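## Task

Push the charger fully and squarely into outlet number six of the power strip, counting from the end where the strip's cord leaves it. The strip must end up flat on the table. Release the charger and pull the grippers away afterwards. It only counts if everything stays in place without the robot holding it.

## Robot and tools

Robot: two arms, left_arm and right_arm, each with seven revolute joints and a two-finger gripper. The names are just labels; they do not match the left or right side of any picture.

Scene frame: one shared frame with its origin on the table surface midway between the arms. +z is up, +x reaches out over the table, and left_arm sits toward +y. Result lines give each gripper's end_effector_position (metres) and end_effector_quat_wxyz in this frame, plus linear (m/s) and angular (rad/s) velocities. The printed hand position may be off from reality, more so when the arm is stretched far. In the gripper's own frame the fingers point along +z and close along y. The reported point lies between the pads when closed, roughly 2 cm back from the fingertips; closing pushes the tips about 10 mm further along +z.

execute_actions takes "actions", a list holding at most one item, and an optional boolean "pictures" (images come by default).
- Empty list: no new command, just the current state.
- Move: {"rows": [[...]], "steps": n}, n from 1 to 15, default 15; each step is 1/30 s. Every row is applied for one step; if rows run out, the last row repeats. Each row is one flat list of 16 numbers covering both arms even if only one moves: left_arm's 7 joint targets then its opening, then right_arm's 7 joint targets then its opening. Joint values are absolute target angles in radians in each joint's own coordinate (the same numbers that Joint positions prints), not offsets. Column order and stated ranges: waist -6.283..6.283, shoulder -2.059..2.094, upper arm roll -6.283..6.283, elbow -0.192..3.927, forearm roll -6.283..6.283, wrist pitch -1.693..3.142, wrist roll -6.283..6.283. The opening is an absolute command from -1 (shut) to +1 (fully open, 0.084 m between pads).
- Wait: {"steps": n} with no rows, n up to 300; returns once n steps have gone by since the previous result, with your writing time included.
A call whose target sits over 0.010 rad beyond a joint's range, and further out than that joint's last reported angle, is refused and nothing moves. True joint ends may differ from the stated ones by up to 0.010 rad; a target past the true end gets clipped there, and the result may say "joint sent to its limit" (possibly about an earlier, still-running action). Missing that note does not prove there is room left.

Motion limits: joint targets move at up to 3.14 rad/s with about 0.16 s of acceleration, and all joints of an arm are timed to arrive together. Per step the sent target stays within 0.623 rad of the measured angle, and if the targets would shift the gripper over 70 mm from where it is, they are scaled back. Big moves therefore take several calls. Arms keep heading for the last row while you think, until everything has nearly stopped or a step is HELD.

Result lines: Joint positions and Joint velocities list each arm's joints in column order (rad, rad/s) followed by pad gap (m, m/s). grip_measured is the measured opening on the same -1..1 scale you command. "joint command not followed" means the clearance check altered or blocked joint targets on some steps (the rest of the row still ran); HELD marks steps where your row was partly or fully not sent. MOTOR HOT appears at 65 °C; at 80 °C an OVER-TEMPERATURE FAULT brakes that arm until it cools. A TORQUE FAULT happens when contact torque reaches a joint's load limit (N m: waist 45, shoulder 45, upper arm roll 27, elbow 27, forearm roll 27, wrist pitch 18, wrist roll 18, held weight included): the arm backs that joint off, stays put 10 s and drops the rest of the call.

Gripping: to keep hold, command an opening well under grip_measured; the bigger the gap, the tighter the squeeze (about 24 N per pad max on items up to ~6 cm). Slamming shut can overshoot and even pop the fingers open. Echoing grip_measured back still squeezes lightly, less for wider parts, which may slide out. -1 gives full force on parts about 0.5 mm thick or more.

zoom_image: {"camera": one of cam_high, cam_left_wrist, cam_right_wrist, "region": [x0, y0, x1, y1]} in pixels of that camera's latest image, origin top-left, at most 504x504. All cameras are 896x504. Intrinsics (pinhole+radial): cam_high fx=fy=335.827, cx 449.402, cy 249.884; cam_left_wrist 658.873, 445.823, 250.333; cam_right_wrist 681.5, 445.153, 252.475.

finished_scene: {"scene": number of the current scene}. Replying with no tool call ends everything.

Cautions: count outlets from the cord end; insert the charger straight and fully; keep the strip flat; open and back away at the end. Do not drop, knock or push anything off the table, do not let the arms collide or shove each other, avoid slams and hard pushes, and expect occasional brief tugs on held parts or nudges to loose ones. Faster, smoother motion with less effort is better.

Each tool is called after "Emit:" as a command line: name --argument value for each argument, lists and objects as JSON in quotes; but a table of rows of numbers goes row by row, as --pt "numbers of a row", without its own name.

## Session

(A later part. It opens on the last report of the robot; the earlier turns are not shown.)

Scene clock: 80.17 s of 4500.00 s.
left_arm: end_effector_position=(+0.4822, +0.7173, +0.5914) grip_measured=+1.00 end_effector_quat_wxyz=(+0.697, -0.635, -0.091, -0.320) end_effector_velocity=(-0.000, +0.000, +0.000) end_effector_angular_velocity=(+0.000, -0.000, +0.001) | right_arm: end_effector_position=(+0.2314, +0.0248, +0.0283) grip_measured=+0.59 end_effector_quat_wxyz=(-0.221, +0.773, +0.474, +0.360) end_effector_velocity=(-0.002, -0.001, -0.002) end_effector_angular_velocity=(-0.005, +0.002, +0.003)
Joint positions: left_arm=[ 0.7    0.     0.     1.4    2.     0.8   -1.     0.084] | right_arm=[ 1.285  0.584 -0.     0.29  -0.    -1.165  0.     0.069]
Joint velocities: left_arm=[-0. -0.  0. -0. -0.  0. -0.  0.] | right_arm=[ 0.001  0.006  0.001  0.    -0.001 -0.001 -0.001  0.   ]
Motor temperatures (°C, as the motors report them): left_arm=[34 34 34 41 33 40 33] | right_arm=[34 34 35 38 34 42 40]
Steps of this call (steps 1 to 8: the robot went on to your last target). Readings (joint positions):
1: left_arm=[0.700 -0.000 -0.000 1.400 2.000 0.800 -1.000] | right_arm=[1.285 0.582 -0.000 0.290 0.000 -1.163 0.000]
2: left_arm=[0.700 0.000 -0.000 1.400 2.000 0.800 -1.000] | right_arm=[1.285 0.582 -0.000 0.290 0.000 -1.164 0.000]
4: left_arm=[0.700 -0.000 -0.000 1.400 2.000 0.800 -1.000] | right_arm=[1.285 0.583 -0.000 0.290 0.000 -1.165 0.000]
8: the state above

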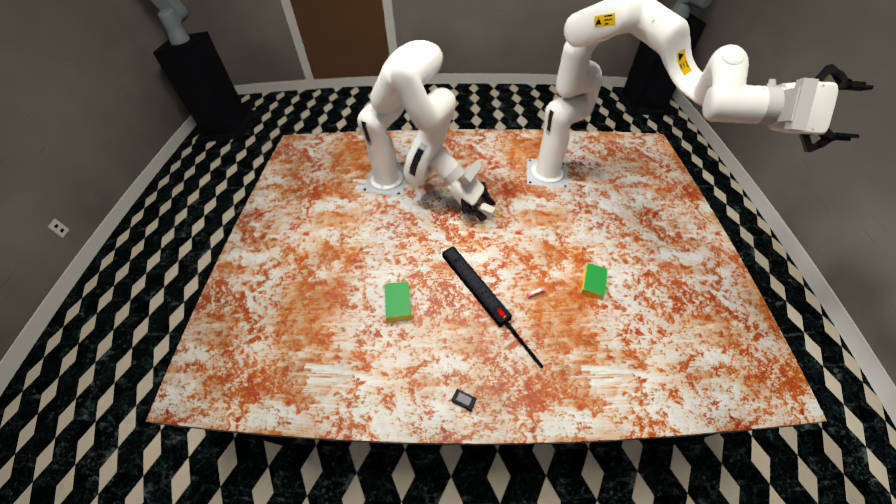

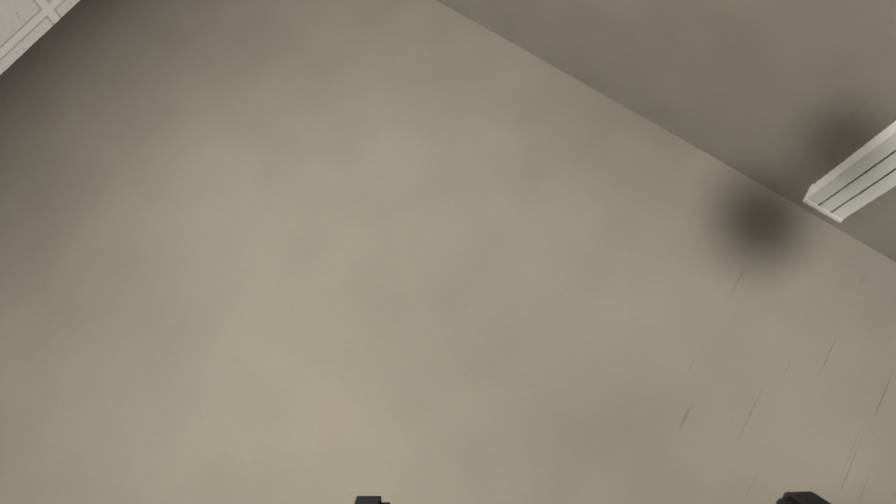

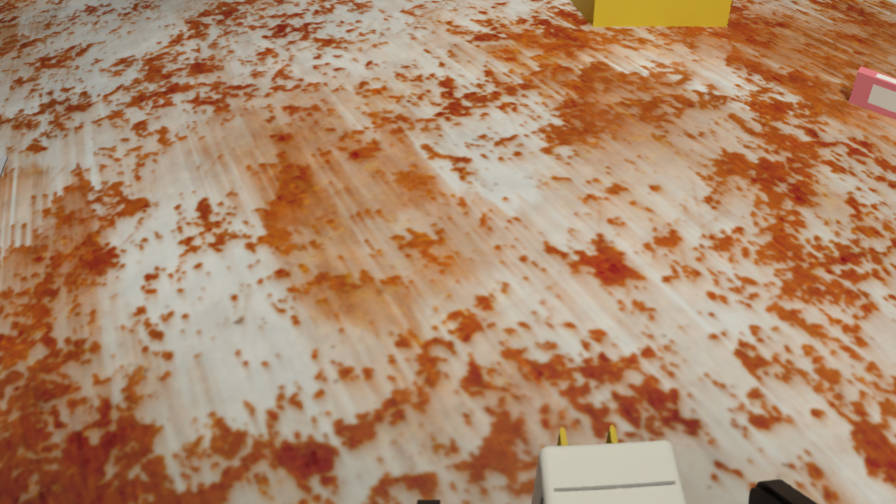

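Emit:
execute_actions --actions '[{"rows":[[0.7,0,0,1.4,2.0,0.8,-1,1,1.285,0.585,0,0.29,0,-1.165,0,-1]]}]'

Emit:
execute_actions --actions '[{"rows":[[0.7,0,0,1.4,2.0,0.8,-1,1,1.285,0,0,0.3,0,-0.57,0,-1]]}]' --pictures false

Emit:
execute_actions --actions '[{"rows":[[0.7,0,0,1.4,2.0,0.8,-1,1,0.78,0,0,1.2,0,0.8,0,-1]]}]' --pictures false

Emit:
execute_actions --actions '[{"steps":20}]' --pictures false

Emit:
execute_actions --actions '[{"rows":[[0.7,0,0,1.4,2.0,0.8,-1,1,0.78,0.55,0,1.8,0,1.92,0,-1]]}]' --pictures false

Emit:
execute_actions --actions '[{"steps":20}]' --pictures false

Emit:
execute_actions --actions '[{"rows":[[0.7,0,0,1.4,2.0,0.8,-1,1,0.78,0.761,0,1.785,0,1.725,0,-1]]}]' --pictures false

Emit:
execute_actions --actions '[{"steps":15}]'

Scene clock: 92.40 s of 4500.00 s.
left_arm: end_effector_position=(+0.4822, +0.7173, +0.5914) grip_measured=+1.00 end_effector_quat_wxyz=(+0.697, -0.635, -0.091, -0.320) end_effector_velocity=(-0.000, +0.000, -0.000) end_effector_angular_velocity=(+0.000, +0.001, +0.000) | right_arm: end_effector_position=(+0.2313, +0.0246, +0.0280) grip_measured=-0.33 end_effector_quat_wxyz=(-0.220, +0.773, +0.474, +0.359) end_effector_velocity=(+0.000, +0.000, +0.000) end_effector_angular_velocity=(+0.001, +0.001, -0.002)
Joint positions: left_arm=[ 0.7   -0.    -0.     1.4    2.     0.8   -1.     0.084] | right_arm=[ 1.285  0.585 -0.     0.29   0.    -1.165  0.     0.03 ]
Joint velocities: left_arm=[-0.     0.     0.    -0.     0.001  0.     0.     0.   ] | right_arm=[-0.001 -0.001  0.    -0.     0.     0.     0.002  0.   ]
Motor temperatures (°C, as the motors report them): left_arm=[34 34 34 41 33 40 33] | right_arm=[34 34 35 35 34 42 40]
Steps of this call (steps 1 to 15: the robot went on to your last target; steps 16 to 90: nothing new was sent; then 8.73 s passed at rest; steps 91 to 105: all 15 steps of this action). Readings (joint positions):
91: left_arm=[0.700 0.000 0.000 1.400 2.000 0.800 -1.000] | right_arm=[1.285 0.585 0.000 0.290 -0.000 -1.165 0.000]
92: left_arm=[0.700 -0.000 -0.000 1.400 2.000 0.800 -1.000] | right_arm=[1.285 0.585 0.000 0.290 -0.000 -1.165 0.000]
94: left_arm=[0.700 0.000 -0.000 1.400 2.000 0.800 -1.000] | right_arm=[1.285 0.585 -0.000 0.290 0.000 -1.165 0.000]
98: left_arm=[0.700 -0.000 -0.000 1.400 2.000 0.800 -1.000] | right_arm=[1.285 0.585 -0.000 0.290 0.000 -1.165 0.000]
105: the state above

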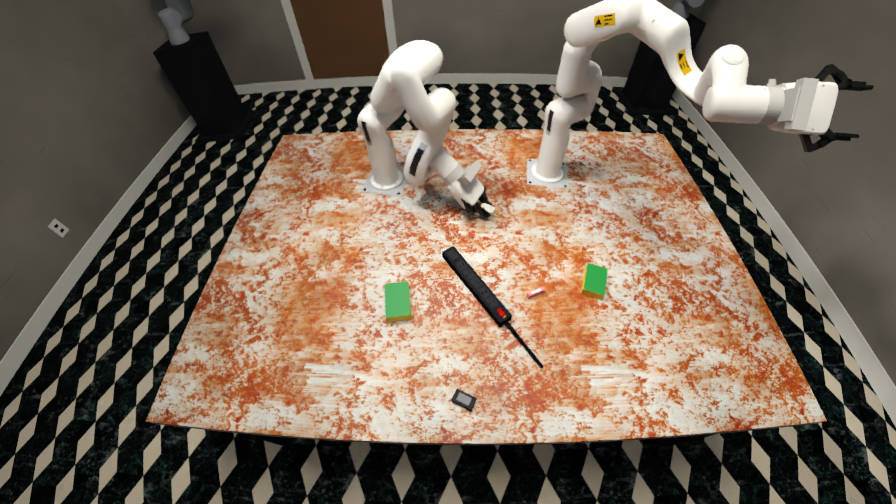

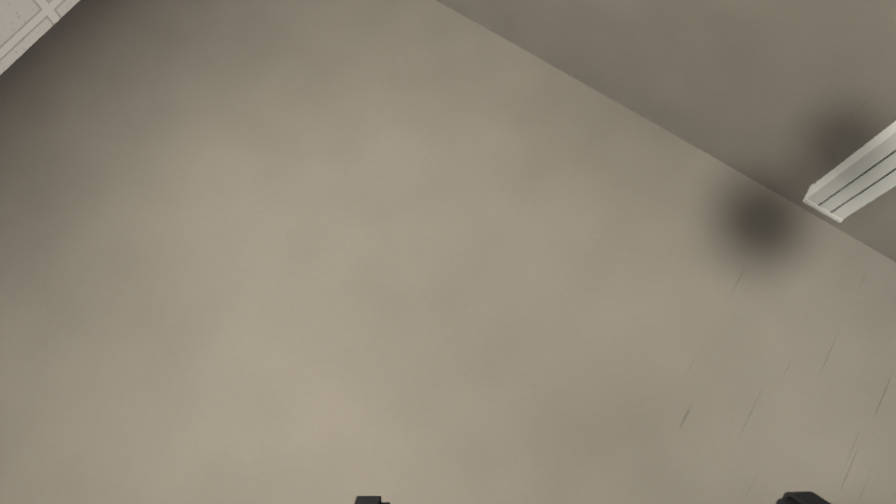

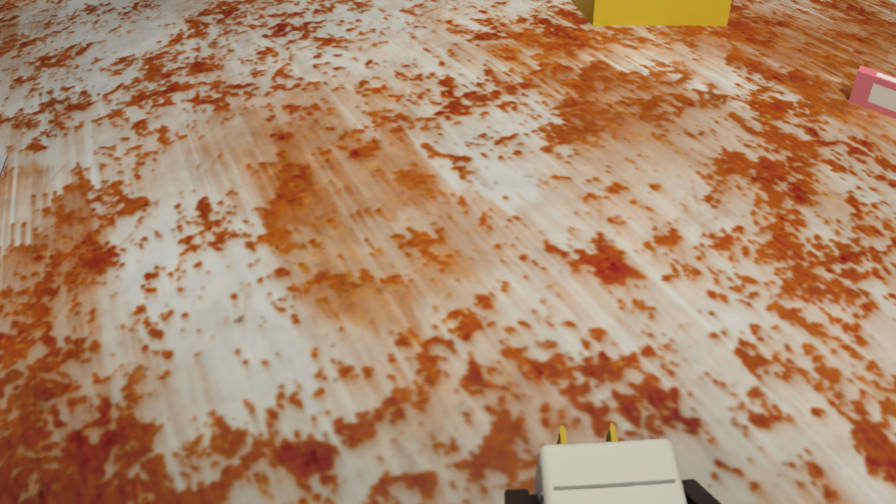

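Scene clock: 92.90 s of 4500.00 s.
left_arm: end_effector_position=(+0.4822, +0.7173, +0.5914) grip_measured=+1.00 end_effector_quat_wxyz=(+0.697, -0.635, -0.091, -0.320) end_effector_velocity=(+0.000, +0.000, -0.001) end_effector_angular_velocity=(-0.001, +0.001, +0.000) | right_arm: end_effector_position=(+0.2534, +0.0680, +0.1483) grip_measured=-0.33 end_effector_quat_wxyz=(-0.222, +0.772, +0.473, +0.362) end_effector_velocity=(-0.000, -0.001, +0.075) end_effector_angular_velocity=(-0.041, +0.020, +0.001)
Joint positions: left_arm=[ 0.7    0.    -0.     1.4    2.     0.8   -1.     0.084] | right_arm=[ 1.285  0.025 -0.     0.302  0.    -0.601  0.     0.03 ]
Joint velocities: left_arm=[ 0.     0.001 -0.    -0.001  0.     0.     0.    -0.   ] | right_arm=[-0.001 -0.383  0.001 -0.008  0.     0.421 -0.001  0.   ]
Motor temperatures (°C, as the motors report them): left_arm=[34 34 34 41 33 40 33] | right_arm=[34 34 35 35 34 42 40]
Steps of this call (steps 1 to 15: all 15 steps of this action). Readings (joint positions):
1: left_arm=[0.700 -0.000 -0.000 1.400 2.000 0.800 -1.000] | right_arm=[1.285 0.585 -0.000 0.290 0.000 -1.165 0.000]
2: left_arm=[0.700 -0.000 -0.000 1.400 2.000 0.800 -1.000] | right_arm=[1.285 0.581 0.000 0.290 0.000 -1.159 0.000]
4: left_arm=[0.700 0.000 0.000 1.400 2.000 0.800 -1.000] | right_arm=[1.285 0.535 0.000 0.288 -0.000 -1.107 -0.000]
8: left_arm=[0.700 -0.000 0.000 1.400 2.000 0.800 -1.000] | right_arm=[1.285 0.314 -0.000 0.297 0.000 -0.891 -0.000]
15: the state above

Scene clock: 93.40 s of 4500.00 s.
left_arm: end_effector_position=(+0.4822, +0.7173, +0.5914) grip_measured=+1.00 end_effector_quat_wxyz=(+0.697, -0.635, -0.091, -0.320) end_effector_velocity=(+0.000, -0.000, -0.000) end_effector_angular_velocity=(-0.000, +0.001, -0.000) | right_arm: end_effector_position=(+0.4099, +0.0783, +0.2314) grip_measured=-0.33 end_effector_quat_wxyz=(-0.176, +0.824, +0.378, +0.384) end_effector_velocity=(+0.318, -0.010, +0.245) end_effector_angular_velocity=(-0.012, +0.009, -0.436)
Joint positions: left_arm=[ 0.7   -0.    -0.     1.4    2.     0.8   -1.     0.084] | right_arm=[ 1.045  0.008 -0.     0.663  0.    -0.217  0.     0.03 ]
Joint velocities: left_arm=[ 0.    -0.    -0.    -0.001  0.    -0.    -0.     0.   ] | right_arm=[-0.441 -0.014  0.004  0.903 -0.001  0.932 -0.001 -0.   ]
Motor temperatures (°C, as the motors report them): left_arm=[34 34 34 41 33 40 33] | right_arm=[34 34 35 35 34 42 40]
Steps of this call (steps 1 to 15: all 15 steps of this action). Readings (joint positions):
1: left_arm=[0.700 0.000 0.000 1.400 2.000 0.800 -1.000] | right_arm=[1.285 0.015 -0.000 0.301 0.000 -0.589 0.000]
2: left_arm=[0.700 0.000 0.000 1.400 2.000 0.800 -1.000] | right_arm=[1.282 0.011 0.001 0.304 -0.000 -0.577 -0.000]
4: left_arm=[0.700 -0.000 -0.000 1.400 2.000 0.800 -1.000] | right_arm=[1.249 0.012 0.004 0.342 -0.001 -0.532 -0.000]
8: left_arm=[0.700 0.000 -0.000 1.400 2.000 0.800 -1.000] | right_arm=[1.161 0.011 -0.000 0.460 0.000 -0.421 0.000]
15: the state above

Scene clock: 94.07 s of 4500.00 s.
left_arm: end_effector_position=(+0.4822, +0.7173, +0.5914) grip_measured=+1.00 end_effector_quat_wxyz=(+0.697, -0.635, -0.091, -0.320) end_effector_velocity=(-0.000, +0.000, +0.000) end_effector_angular_velocity=(+0.000, -0.000, +0.001) | right_arm: end_effector_position=(+0.5113, -0.0308, +0.3059) grip_measured=-0.33 end_effector_quat_wxyz=(-0.060, +0.936, +0.288, +0.195) end_effector_velocity=(-0.034, -0.009, -0.018) end_effector_angular_velocity=(-0.109, +0.159, +0.021)
Joint positions: left_arm=[ 0.7   -0.    -0.     1.4    2.     0.8   -1.     0.084] | right_arm=[ 0.782 -0.    -0.001  1.194 -0.     0.783  0.     0.03 ]
Joint velocities: left_arm=[-0. -0.  0. -0.  0.  0. -0.  0.] | right_arm=[-0.016  0.012  0.037  0.056  0.     0.237 -0.    -0.   ]
Motor temperatures (°C, as the motors report them): left_arm=[34 34 34 42 33 40 33] | right_arm=[34 34 35 35 34 42 40]
Steps of this call (steps 1 to 20: the robot went on to your last target). Readings (joint positions):
1: left_arm=[0.700 0.000 -0.000 1.400 2.000 0.800 -1.000] | right_arm=[1.030 0.008 -0.000 0.694 0.000 -0.185 0.000]
2: left_arm=[0.700 -0.000 -0.000 1.400 2.000 0.800 -1.000] | right_arm=[1.015 0.007 -0.000 0.724 0.000 -0.151 0.000]
4: left_arm=[0.700 0.000 0.000 1.400 2.000 0.800 -1.000] | right_arm=[0.985 0.007 0.000 0.785 0.000 -0.075 -0.000]
8: left_arm=[0.700 -0.000 -0.000 1.400 2.000 0.800 -1.000] | right_arm=[0.922 0.005 0.000 0.914 0.000 0.116 0.000]
20: the state above

Scene clock: 94.57 s of 4500.00 s.
left_arm: end_effector_position=(+0.4822, +0.7173, +0.5914) grip_measured=+1.00 end_effector_quat_wxyz=(+0.697, -0.635, -0.091, -0.320) end_effector_velocity=(-0.000, -0.000, +0.001) end_effector_angular_velocity=(+0.001, -0.001, -0.000) | right_arm: end_effector_position=(+0.4547, -0.0698, +0.2023) grip_measured=-0.33 end_effector_quat_wxyz=(+0.061, +0.935, +0.287, -0.197) end_effector_velocity=(-0.336, -0.234, +0.009) end_effector_angular_velocity=(-1.145, +1.684, -0.010)
Joint positions: left_arm=[ 0.7    0.     0.     1.4    2.     0.8   -1.     0.084] | right_arm=[ 0.78   0.488  0.     1.727 -0.     1.655 -0.     0.03 ]
Joint velocities: left_arm=[ 0.    -0.001 -0.     0.001  0.    -0.    -0.    -0.   ] | right_arm=[-0.006  0.503 -0.004  0.607 -0.     2.14   0.001  0.   ]
Motor temperatures (°C, as the motors report them): left_arm=[34 34 34 42 33 40 33] | right_arm=[34 34 35 35 34 42 40]
Steps of this call (steps 1 to 15: all 15 steps of this action). Readings (joint positions):
1: left_arm=[0.700 -0.000 0.000 1.400 2.000 0.800 -1.000] | right_arm=[0.782 0.000 0.000 1.195 -0.000 0.790 -0.000]
2: left_arm=[0.700 -0.000 -0.000 1.400 2.000 0.800 -1.000] | right_arm=[0.782 0.004 0.001 1.201 0.000 0.799 -0.000]
4: left_arm=[0.700 -0.000 -0.000 1.400 2.000 0.800 -1.000] | right_arm=[0.782 0.047 0.002 1.253 0.000 0.854 -0.000]
8: left_arm=[0.700 0.000 -0.000 1.400 2.000 0.800 -1.000] | right_arm=[0.781 0.264 0.001 1.487 0.000 1.114 0.000]
15: the state above

Scene clock: 95.23 s of 4500.00 s.
left_arm: end_effector_position=(+0.4822, +0.7173, +0.5914) grip_measured=+1.00 end_effector_quat_wxyz=(+0.697, -0.635, -0.091, -0.320) end_effector_velocity=(+0.000, -0.000, +0.000) end_effector_angular_velocity=(-0.000, -0.000, -0.000) | right_arm: end_effector_position=(+0.4135, -0.0981, +0.2107) grip_measured=-0.33 end_effector_quat_wxyz=(+0.096, +0.903, +0.277, -0.314) end_effector_velocity=(-0.001, +0.000, -0.001) end_effector_angular_velocity=(-0.002, +0.004, +0.001)
Joint positions: left_arm=[ 0.7    0.    -0.     1.4    2.     0.8   -1.     0.084] | right_arm=[ 0.78  0.55 -0.    1.8   0.    1.92  0.    0.03]
Joint velocities: left_arm=[-0.     0.    -0.     0.001 -0.    -0.    -0.     0.   ] | right_arm=[ 0.001  0.003  0.    -0.     0.     0.001 -0.    -0.   ]
Motor temperatures (°C, as the motors report them): left_arm=[34 34 34 42 33 40 33] | right_arm=[34 34 35 35 34 42 40]
Steps of this call (steps 1 to 20: the robot went on to your last target). Readings (joint positions):
1: left_arm=[0.700 -0.000 0.000 1.400 2.000 0.800 -1.000] | right_arm=[0.780 0.503 0.000 1.746 -0.000 1.723 -0.000]
2: left_arm=[0.700 -0.000 -0.000 1.400 2.000 0.800 -1.000] | right_arm=[0.780 0.517 0.000 1.762 -0.000 1.783 -0.000]
4: left_arm=[0.700 0.000 -0.000 1.400 2.000 0.800 -1.000] | right_arm=[0.780 0.537 0.000 1.784 -0.000 1.864 -0.000]
8: left_arm=[0.700 0.000 0.000 1.400 2.000 0.800 -1.000] | right_arm=[0.780 0.547 0.000 1.798 0.000 1.911 -0.000]
20: the state above

Scene clock: 95.73 s of 4500.00 s.
left_arm: end_effector_position=(+0.4822, +0.7173, +0.5914) grip_measured=+1.00 end_effector_quat_wxyz=(+0.697, -0.635, -0.091, -0.320) end_effector_velocity=(+0.000, +0.000, +0.000) end_effector_angular_velocity=(+0.000, -0.000, -0.000) | right_arm: end_effector_position=(+0.4283, -0.0881, +0.0916) grip_measured=-0.33 end_effector_quat_wxyz=(+0.101, +0.898, +0.276, -0.328) end_effector_velocity=(+0.024, +0.014, +0.008) end_effector_angular_velocity=(+0.053, -0.080, -0.003)
Joint positions: left_arm=[ 0.7   -0.     0.     1.4    2.     0.8   -1.     0.084] | right_arm=[ 0.78   0.758 -0.     1.785  0.     1.728 -0.     0.03 ]
Joint velocities: left_arm=[ 0.     0.001 -0.     0.002  0.    -0.    -0.     0.   ] | right_arm=[-0.002 -0.003 -0.002  0.048 -0.    -0.045 -0.     0.   ]
Motor temperatures (°C, as the motors report them): left_arm=[34 34 34 42 33 40 33] | right_arm=[34 34 35 35 34 42 40]
Steps of this call (steps 1 to 15: all 15 steps of this action). Readings (joint positions):
1: left_arm=[0.700 0.000 0.000 1.400 2.000 0.800 -1.000] | right_arm=[0.780 0.550 -0.000 1.800 0.000 1.920 -0.000]
2: left_arm=[0.700 -0.000 0.000 1.400 2.000 0.800 -1.000] | right_arm=[0.780 0.553 -0.000 1.801 0.000 1.915 -0.000]
4: left_arm=[0.700 0.000 -0.000 1.400 2.000 0.800 -1.000] | right_arm=[0.780 0.589 -0.000 1.805 0.000 1.876 -0.000]
8: left_arm=[0.700 0.000 0.000 1.400 2.000 0.800 -1.000] | right_arm=[0.780 0.695 0.000 1.786 -0.000 1.789 0.000]
15: the state above

Scene clock: 96.23 s of 4500.00 s.
left_arm: end_effector_position=(+0.4822, +0.7173, +0.5914) grip_measured=+1.00 end_effector_quat_wxyz=(+0.697, -0.635, -0.091, -0.320) end_effector_velocity=(-0.000, -0.000, +0.001) end_effector_angular_velocity=(+0.001, -0.001, +0.000) | right_arm: end_effector_position=(+0.4285, -0.0880, +0.0900) grip_measured=-0.33 end_effector_quat_wxyz=(+0.101, +0.898, +0.276, -0.328) end_effector_velocity=(-0.000, +0.000, -0.000) end_effector_angular_velocity=(-0.001, +0.000, +0.001)
Joint positions: left_arm=[ 0.7    0.    -0.     1.4    2.     0.8   -1.     0.084] | right_arm=[ 0.78   0.761 -0.     1.785  0.     1.725 -0.     0.03 ]
Joint velocities: left_arm=[-0.    -0.001 -0.     0.001  0.     0.     0.     0.   ] | right_arm=[ 0.001  0.001 -0.    -0.001 -0.    -0.     0.    -0.   ]
Motor temperatures (°C, as the motors report them): left_arm=[34 34 34 42 33 40 33] | right_arm=[34 34 35 36 34 42 40]
Steps of this call (steps 1 to 15: the robot went on to your last target). Readings (joint positions):
1: left_arm=[0.700 -0.000 0.000 1.400 2.000 0.800 -1.000] | right_arm=[0.780 0.758 -0.000 1.787 0.000 1.727 -0.000]
2: left_arm=[0.700 -0.000 -0.000 1.400 2.000 0.800 -1.000] | right_arm=[0.780 0.758 -0.000 1.787 0.000 1.726 -0.000]
4: left_arm=[0.700 0.000 -0.000 1.400 2.000 0.800 -1.000] | right_arm=[0.780 0.759 -0.000 1.787 0.000 1.726 -0.000]
8: left_arm=[0.700 0.000 -0.000 1.400 2.000 0.800 -1.000] | right_arm=[0.780 0.760 -0.000 1.785 0.000 1.725 -0.000]
15: the state above
All arms were judged still, so your last target was given up. Only a new action makes them travel on or press farther. Fingers that are still opening or closing keep moving.

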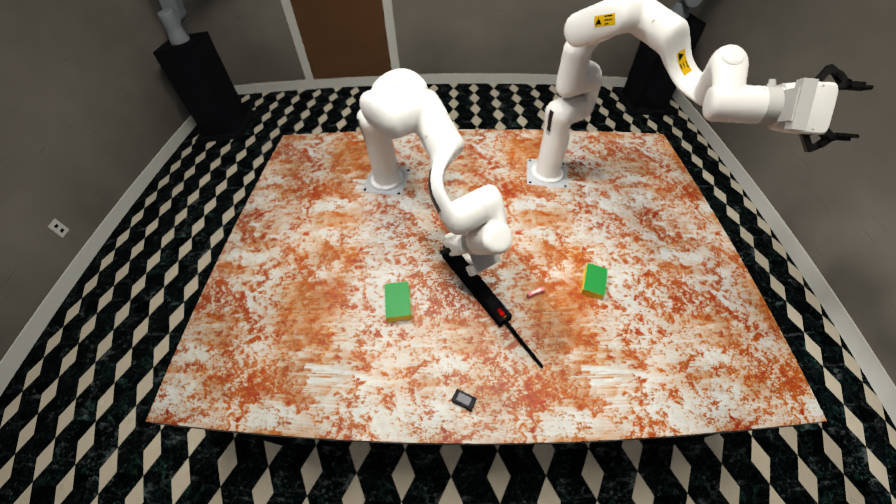

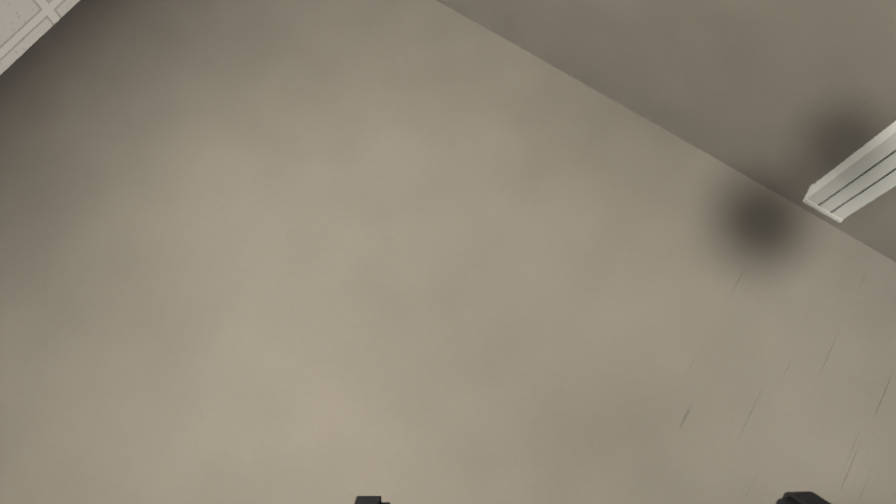

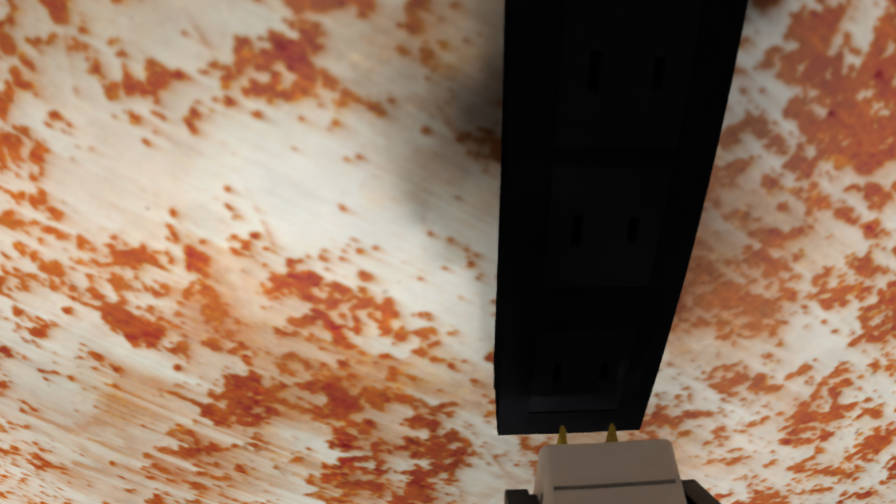

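Emit:
execute_actions --actions '[{"rows":[[0.7,0,0,1.4,2.0,0.8,-1,1,0.78,0.776,0,1.777,0,1.702,0,-1]]}]'

Emit:
zoom_image --camera "cam_right_wrist" --region '[490,330,700,504]'

Scene clock: 109.93 s of 4500.00 s.
left_arm: end_effector_position=(+0.4822, +0.7173, +0.5914) grip_measured=+1.00 end_effector_quat_wxyz=(+0.697, -0.635, -0.091, -0.320) end_effector_velocity=(-0.000, -0.000, -0.000) end_effector_angular_velocity=(-0.000, +0.000, +0.000) | right_arm: end_effector_position=(+0.4285, -0.0880, +0.0788) grip_measured=-0.33 end_effector_quat_wxyz=(+0.101, +0.898, +0.276, -0.328) end_effector_velocity=(-0.001, -0.001, -0.002) end_effector_angular_velocity=(-0.003, +0.004, -0.000)
Joint positions: left_arm=[ 0.7   -0.     0.     1.4    2.     0.8   -1.     0.084] | right_arm=[ 0.78   0.776 -0.     1.777  0.     1.702 -0.     0.03 ]
Joint velocities: left_arm=[-0.    -0.     0.    -0.001  0.     0.     0.     0.   ] | right_arm=[-0.001  0.002 -0.    -0.004 -0.    -0.001 -0.001 -0.   ]
Motor temperatures (°C, as the motors report them): left_arm=[34 34 34 42 33 40 33] | right_arm=[34 35 35 37 34 42 40]
Steps of this call (steps 1 to 90: nothing new was sent; then 10.20 s passed at rest; steps 91 to 105: all 15 steps of this action). Readings (joint positions):
91: left_arm=[0.700 -0.000 -0.000 1.400 2.000 0.800 -1.000] | right_arm=[0.780 0.761 0.000 1.785 -0.000 1.725 -0.000]
92: left_arm=[0.700 -0.000 0.000 1.400 2.000 0.800 -1.000] | right_arm=[0.780 0.762 -0.000 1.785 0.000 1.722 -0.000]
94: left_arm=[0.700 -0.000 -0.000 1.400 2.000 0.800 -1.000] | right_arm=[0.780 0.769 -0.000 1.782 0.000 1.712 -0.000]
98: left_arm=[0.700 0.000 0.000 1.400 2.000 0.800 -1.000] | right_arm=[0.780 0.776 0.000 1.776 -0.000 1.704 0.000]
105: the state above

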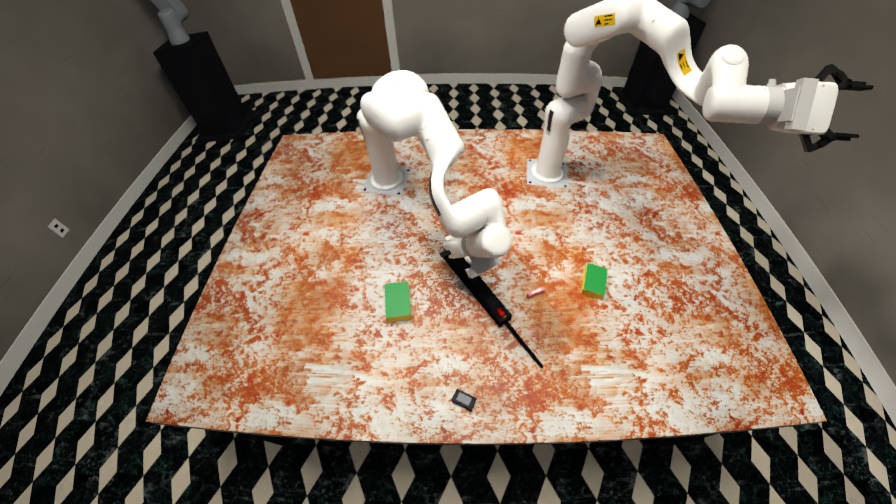

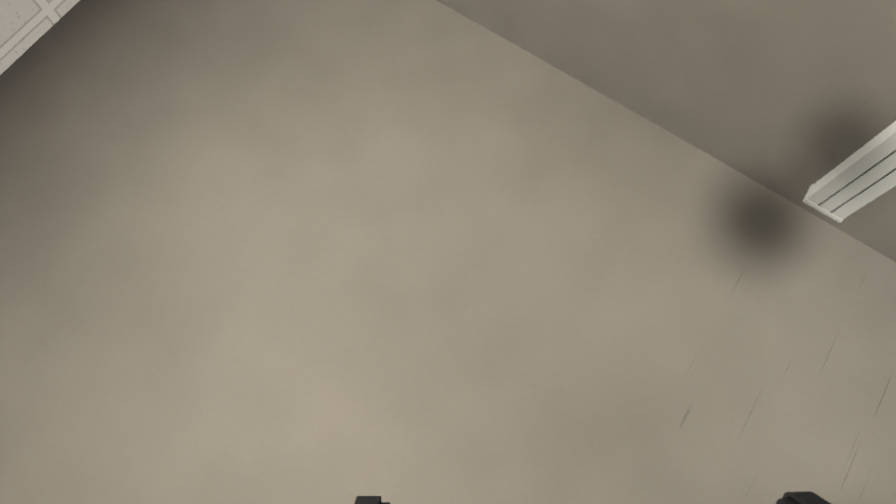

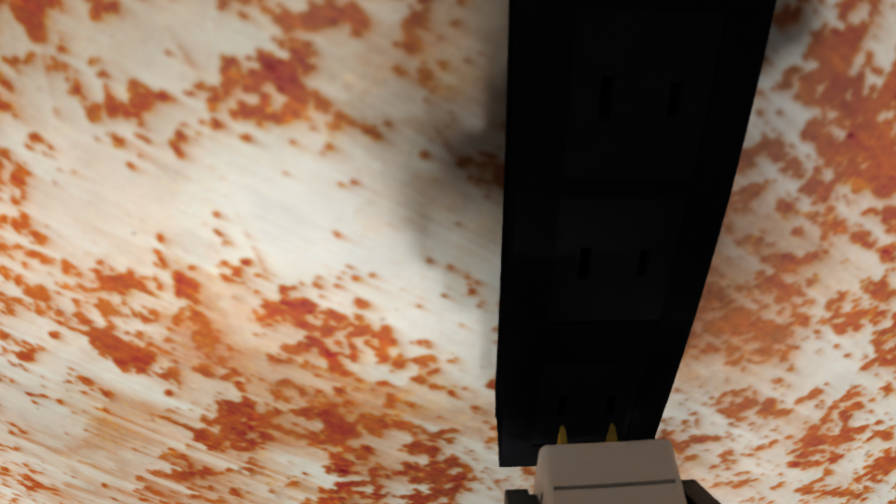

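Region (490, 330, 700, 504) of cam_right_wrist's 896x504 image, scaled by 2.400, with more detail than that image has; it fills the top 418 rows of this view, and the rest is white.

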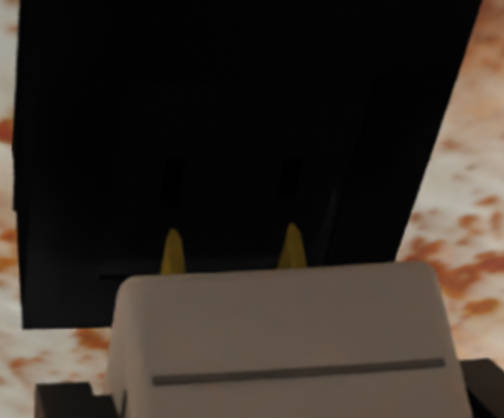

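Emit:
execute_actions --actions '[{"rows":[[0.7,0,0,1.4,2.0,0.8,-1,1,0.78,0.789,0,1.7855,0,1.6975,0,-1]]}]'

Emit:
zoom_image --camera "cam_right_wrist" --region '[520,370,660,470]'

Scene clock: 114.77 s of 4500.00 s.
left_arm: end_effector_position=(+0.4822, +0.7173, +0.5914) grip_measured=+1.00 end_effector_quat_wxyz=(+0.697, -0.635, -0.091, -0.320) end_effector_velocity=(-0.000, +0.000, +0.000) end_effector_angular_velocity=(+0.000, +0.000, +0.001) | right_arm: end_effector_position=(+0.4298, -0.0871, +0.0741) grip_measured=-0.33 end_effector_quat_wxyz=(+0.101, +0.898, +0.276, -0.328) end_effector_velocity=(-0.001, -0.000, -0.001) end_effector_angular_velocity=(-0.002, +0.002, +0.000)
Joint positions: left_arm=[ 0.7    0.     0.     1.4    2.     0.8   -1.     0.084] | right_arm=[ 0.78   0.789 -0.     1.786  0.     1.698  0.     0.03 ]
Joint velocities: left_arm=[ 0.     0.     0.     0.     0.     0.001 -0.    -0.   ] | right_arm=[ 0.     0.001  0.    -0.001 -0.    -0.     0.    -0.   ]
Motor temperatures (°C, as the motors report them): left_arm=[34 34 34 42 33 40 33] | right_arm=[34 35 35 37 34 42 40]
Steps of this call (steps 1 to 15: the robot went on to your last target; steps 16 to 90: nothing new was sent; then 1.33 s passed at rest; steps 91 to 105: all 15 steps of this action). Readings (joint positions):
91: left_arm=[0.700 0.000 -0.000 1.400 2.000 0.800 -1.000] | right_arm=[0.780 0.776 -0.000 1.777 0.000 1.702 -0.000]
92: left_arm=[0.700 -0.000 -0.000 1.400 2.000 0.800 -1.000] | right_arm=[0.780 0.778 -0.000 1.779 0.000 1.701 -0.000]
94: left_arm=[0.700 0.000 -0.000 1.400 2.000 0.800 -1.000] | right_arm=[0.780 0.783 -0.000 1.782 0.000 1.699 -0.000]
98: left_arm=[0.700 -0.000 -0.000 1.400 2.000 0.800 -1.000] | right_arm=[0.780 0.789 0.000 1.784 -0.000 1.698 0.000]
105: the state above

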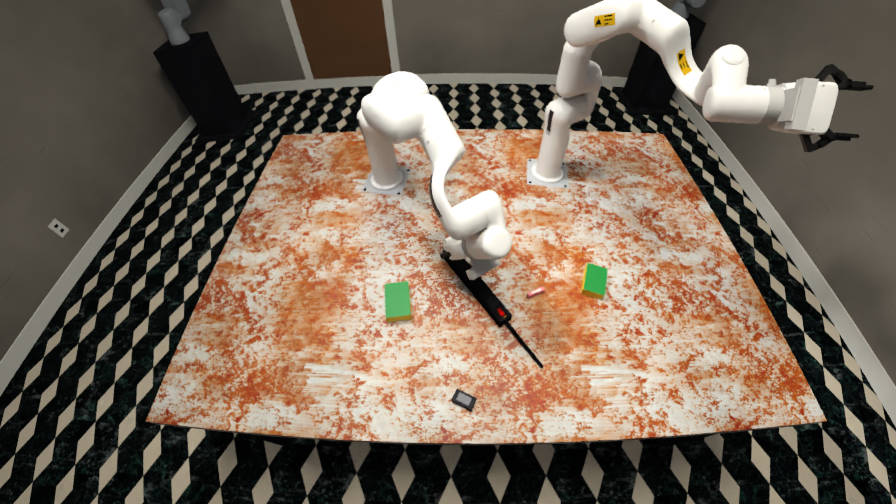

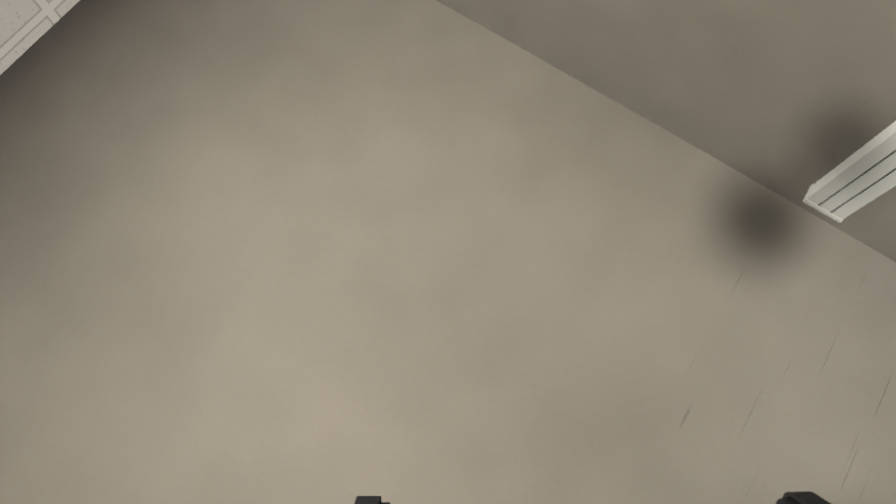

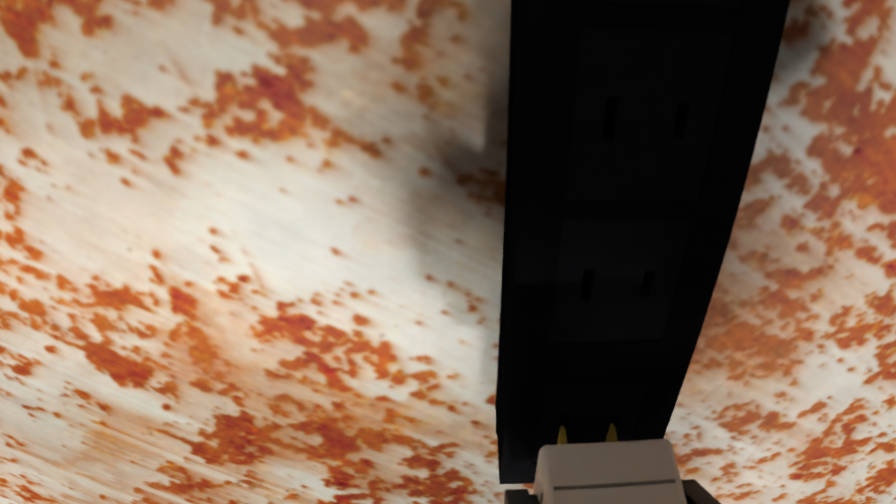

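Region (520, 370, 660, 470) of cam_right_wrist's 896x504 image, scaled by 3.600, with more detail than that image has; it fills the top 360 rows of this view, and the rest is white.

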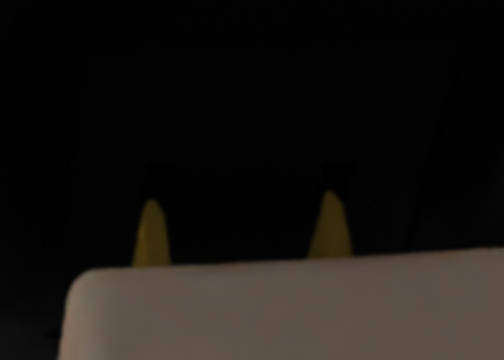

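Emit:
execute_actions --actions '[{"rows":[[0.7,0,0,1.4,2.0,0.8,-1,1,0.7795,0.789,0,1.7855,0,1.6975,0,-1],[0.7,0,0,1.4,2.0,0.8,-1,1,0.7795,0.7955,0,1.783,0,1.6885,0,-1]]}]'

Emit:
zoom_image --camera "cam_right_wrist" --region '[520,370,660,470]'

Scene clock: 119.93 s of 4500.00 s.
left_arm: end_effector_position=(+0.4822, +0.7173, +0.5914) grip_measured=+1.00 end_effector_quat_wxyz=(+0.697, -0.635, -0.091, -0.320) end_effector_velocity=(-0.000, +0.000, +0.001) end_effector_angular_velocity=(+0.000, -0.001, +0.000) | right_arm: end_effector_position=(+0.4304, -0.0868, +0.0717) grip_measured=-0.33 end_effector_quat_wxyz=(+0.100, +0.898, +0.275, -0.327) end_effector_velocity=(+0.000, -0.000, -0.002) end_effector_angular_velocity=(+0.000, +0.000, -0.000)
Joint positions: left_arm=[ 0.7   -0.    -0.     1.4    2.     0.8   -1.     0.084] | right_arm=[0.78  0.792 0.    1.785 0.    1.692 0.    0.03 ]
Joint velocities: left_arm=[ 0.     0.     0.     0.001 -0.     0.     0.    -0.   ] | right_arm=[-0.     0.002  0.    -0.001 -0.    -0.004 -0.     0.   ]
Motor temperatures (°C, as the motors report them): left_arm=[34 34 34 42 33 40 33] | right_arm=[34 35 35 37 34 42 40]
Steps of this call (steps 1 to 15: the robot went on to your last target; steps 16 to 90: nothing new was sent; then 1.67 s passed at rest; steps 91 to 105: all 15 steps of this action). Readings (joint positions):
91: left_arm=[0.700 -0.000 0.000 1.400 2.000 0.800 -1.000] | right_arm=[0.780 0.789 0.000 1.786 -0.000 1.698 -0.000]
92: left_arm=[0.700 -0.000 0.000 1.400 2.000 0.800 -1.000] | right_arm=[0.780 0.789 0.000 1.785 0.000 1.697 -0.000]
94: left_arm=[0.700 -0.000 -0.000 1.400 2.000 0.800 -1.000] | right_arm=[0.780 0.791 0.000 1.785 0.000 1.694 0.000]
98: left_arm=[0.700 0.000 0.000 1.400 2.000 0.800 -1.000] | right_arm=[0.780 0.792 0.000 1.786 0.000 1.693 0.000]
105: the state above

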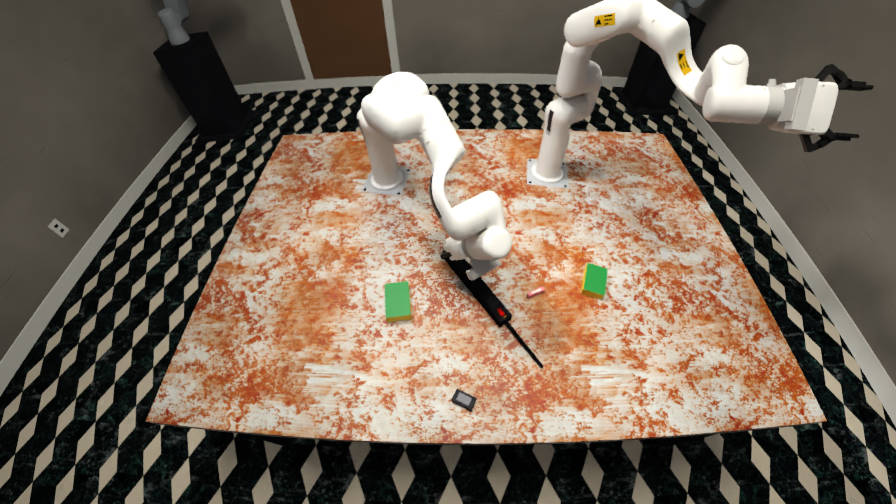

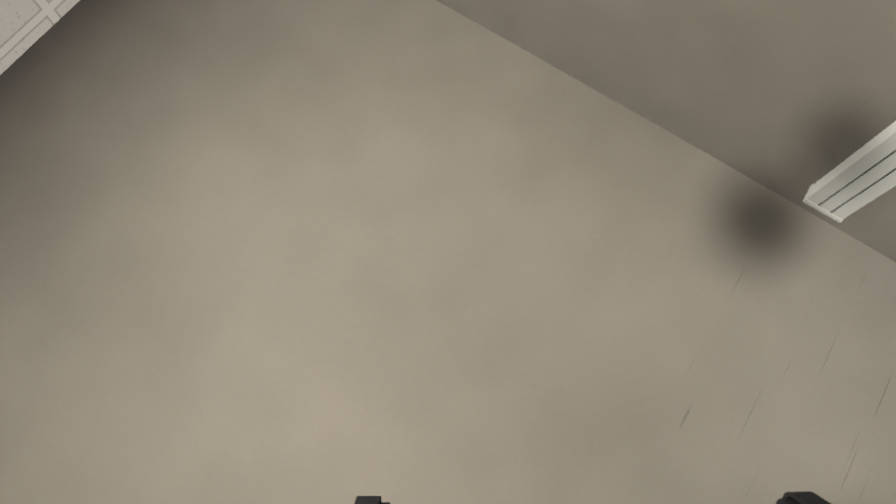

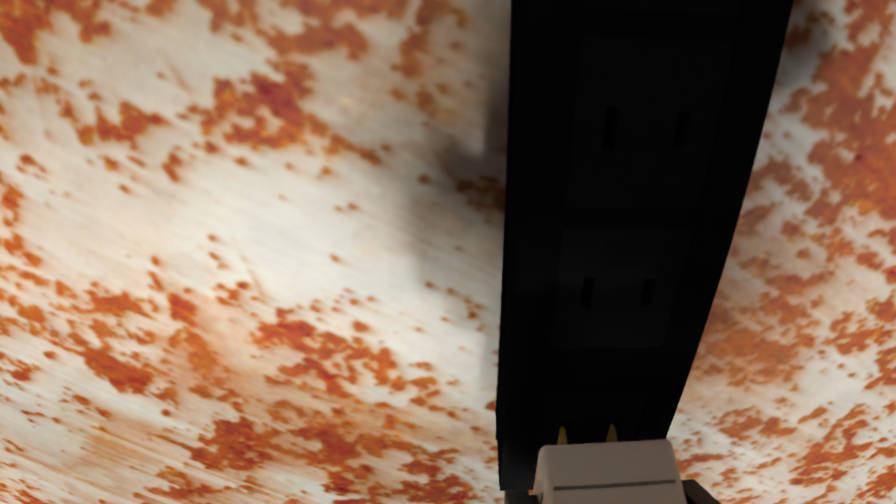

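Region (520, 370, 660, 470) of cam_right_wrist's 896x504 image, scaled by 3.600, with more detail than that image has; it fills the top 360 rows of this view, and the rest is white.

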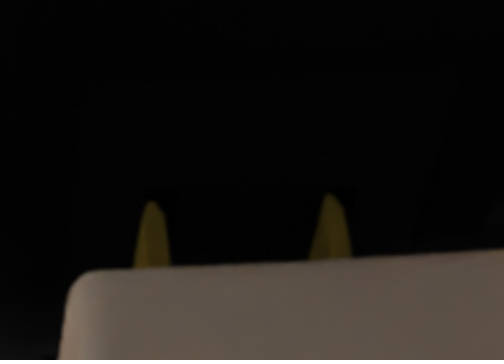

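Emit:
execute_actions --actions '[{"rows":[[0.7,0,0,1.4,2.0,0.8,-1,1,0.7783,0.787,0,1.782,0,1.696,0,-1]]}]' --pictures false

Emit:
execute_actions --actions '[{"rows":[[0.7,0,0,1.4,2.0,0.8,-1,1,0.7783,0.7945,0,1.779,0,1.6855,0,-1]]}]'

Emit:
zoom_image --camera "cam_right_wrist" --region '[520,370,660,470]'

Scene clock: 126.13 s of 4500.00 s.
left_arm: end_effector_position=(+0.4822, +0.7173, +0.5914) grip_measured=+1.00 end_effector_quat_wxyz=(+0.697, -0.635, -0.091, -0.320) end_effector_velocity=(-0.000, +0.000, +0.001) end_effector_angular_velocity=(+0.001, -0.001, +0.000) | right_arm: end_effector_position=(+0.4297, -0.0881, +0.0739) grip_measured=-0.33 end_effector_quat_wxyz=(+0.100, +0.898, +0.275, -0.328) end_effector_velocity=(+0.000, +0.001, +0.001) end_effector_angular_velocity=(+0.002, -0.001, +0.003)
Joint positions: left_arm=[ 0.7   -0.    -0.     1.4    2.     0.8   -1.     0.084] | right_arm=[ 0.778  0.787  0.     1.782  0.     1.696 -0.     0.03 ]
Joint velocities: left_arm=[ 0.    -0.     0.     0.001  0.     0.    -0.     0.   ] | right_arm=[ 0.001 -0.002  0.     0.001  0.     0.    -0.002 -0.   ]
Motor temperatures (°C, as the motors report them): left_arm=[34 34 34 42 33 40 33] | right_arm=[34 36 35 38 34 42 40]
Steps of this call (steps 1 to 15: the robot went on to your last target; steps 16 to 90: nothing new was sent; then 2.70 s passed at rest; steps 91 to 105: all 15 steps of this action). Readings (joint positions):
91: left_arm=[0.700 0.000 0.000 1.400 2.000 0.800 -1.000] | right_arm=[0.779 0.795 0.000 1.783 -0.000 1.689 -0.000]
92: left_arm=[0.700 -0.000 0.000 1.400 2.000 0.800 -1.000] | right_arm=[0.779 0.794 0.000 1.783 0.000 1.690 -0.000]
94: left_arm=[0.700 -0.000 -0.000 1.400 2.000 0.800 -1.000] | right_arm=[0.779 0.791 0.000 1.782 0.000 1.693 -0.000]
98: left_arm=[0.700 -0.000 -0.000 1.400 2.000 0.800 -1.000] | right_arm=[0.778 0.787 -0.000 1.783 -0.000 1.695 -0.000]
105: the state above

Scene clock: 126.63 s of 4500.00 s.
left_arm: end_effector_position=(+0.4822, +0.7173, +0.5914) grip_measured=+1.00 end_effector_quat_wxyz=(+0.697, -0.635, -0.091, -0.320) end_effector_velocity=(+0.000, -0.000, -0.000) end_effector_angular_velocity=(-0.000, +0.001, -0.001) | right_arm: end_effector_position=(+0.4298, -0.0881, +0.0688) grip_measured=-0.33 end_effector_quat_wxyz=(+0.100, +0.898, +0.275, -0.328) end_effector_velocity=(-0.000, -0.000, -0.001) end_effector_angular_velocity=(-0.001, +0.001, -0.002)
Joint positions: left_arm=[ 0.7    0.    -0.     1.4    2.     0.8   -1.     0.084] | right_arm=[ 0.778  0.794 -0.     1.779  0.     1.686  0.     0.03 ]
Joint velocities: left_arm=[ 0.     0.001 -0.    -0.     0.001 -0.     0.     0.   ] | right_arm=[-0.     0.002  0.     0.     0.001 -0.     0.002  0.   ]
Motor temperatures (°C, as the motors report them): left_arm=[34 34 34 42 33 40 33] | right_arm=[34 36 35 38 34 42 40]
Steps of this call (steps 1 to 15: all 15 steps of this action). Readings (joint positions):
1: left_arm=[0.700 -0.000 -0.000 1.400 2.000 0.800 -1.000] | right_arm=[0.778 0.787 0.000 1.782 0.000 1.696 -0.000]
2: left_arm=[0.700 -0.000 -0.000 1.400 2.000 0.800 -1.000] | right_arm=[0.778 0.788 0.000 1.782 0.000 1.694 -0.000]
4: left_arm=[0.700 -0.000 -0.000 1.400 2.000 0.800 -1.000] | right_arm=[0.778 0.791 -0.000 1.781 0.000 1.690 0.000]
8: left_arm=[0.700 0.000 -0.000 1.400 2.000 0.800 -1.000] | right_arm=[0.778 0.794 0.000 1.779 -0.000 1.686 -0.000]
15: the state above

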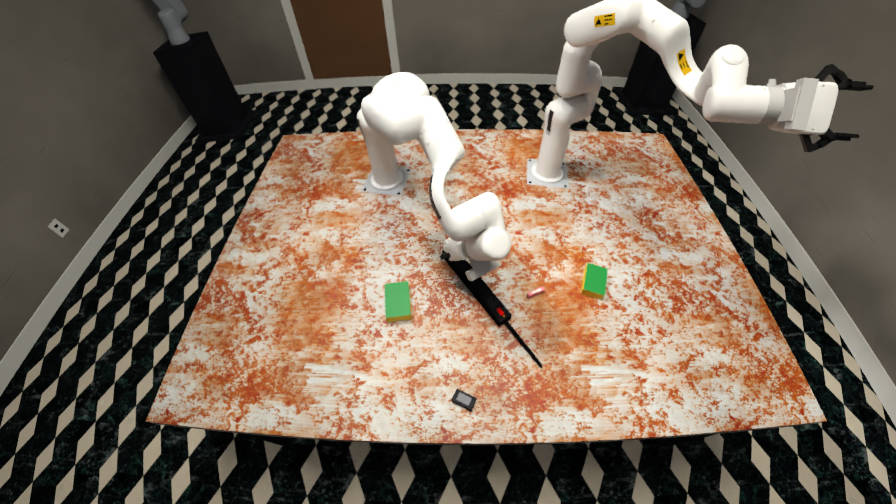

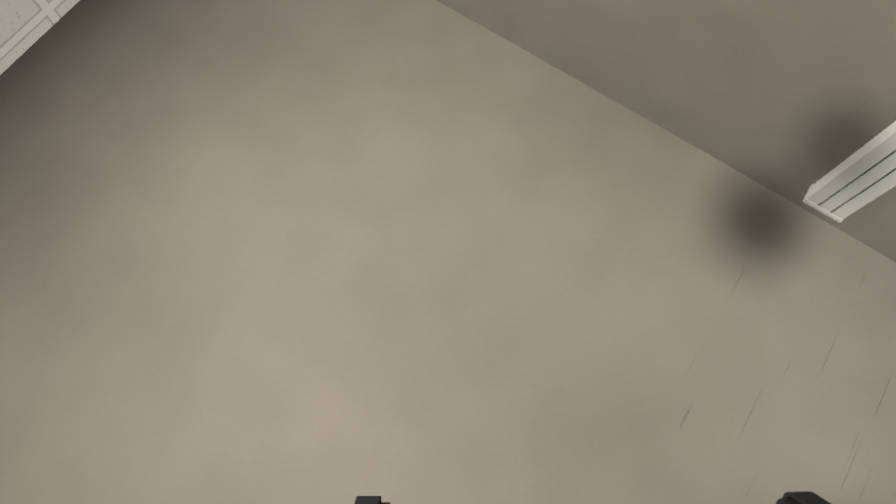

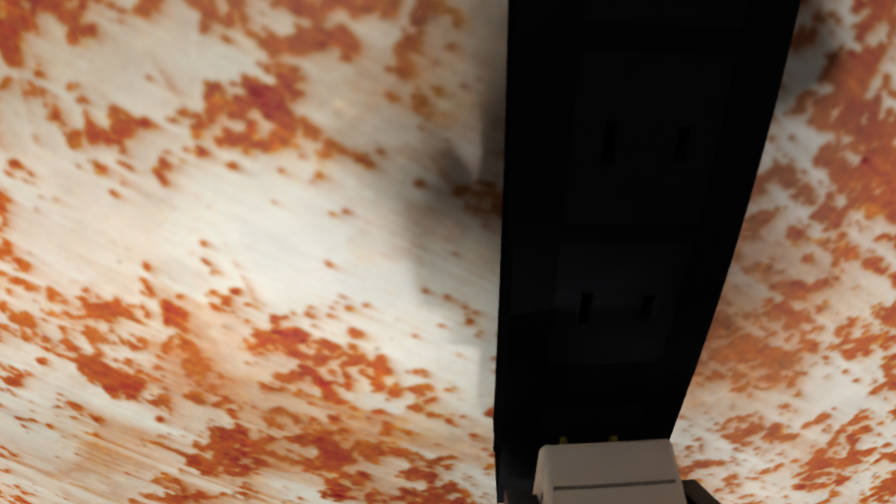

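Region (520, 370, 660, 470) of cam_right_wrist's 896x504 image, scaled by 3.600, with more detail than that image has; it fills the top 360 rows of this view, and the rest is white.

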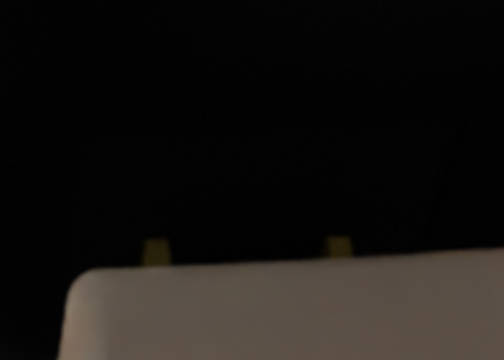

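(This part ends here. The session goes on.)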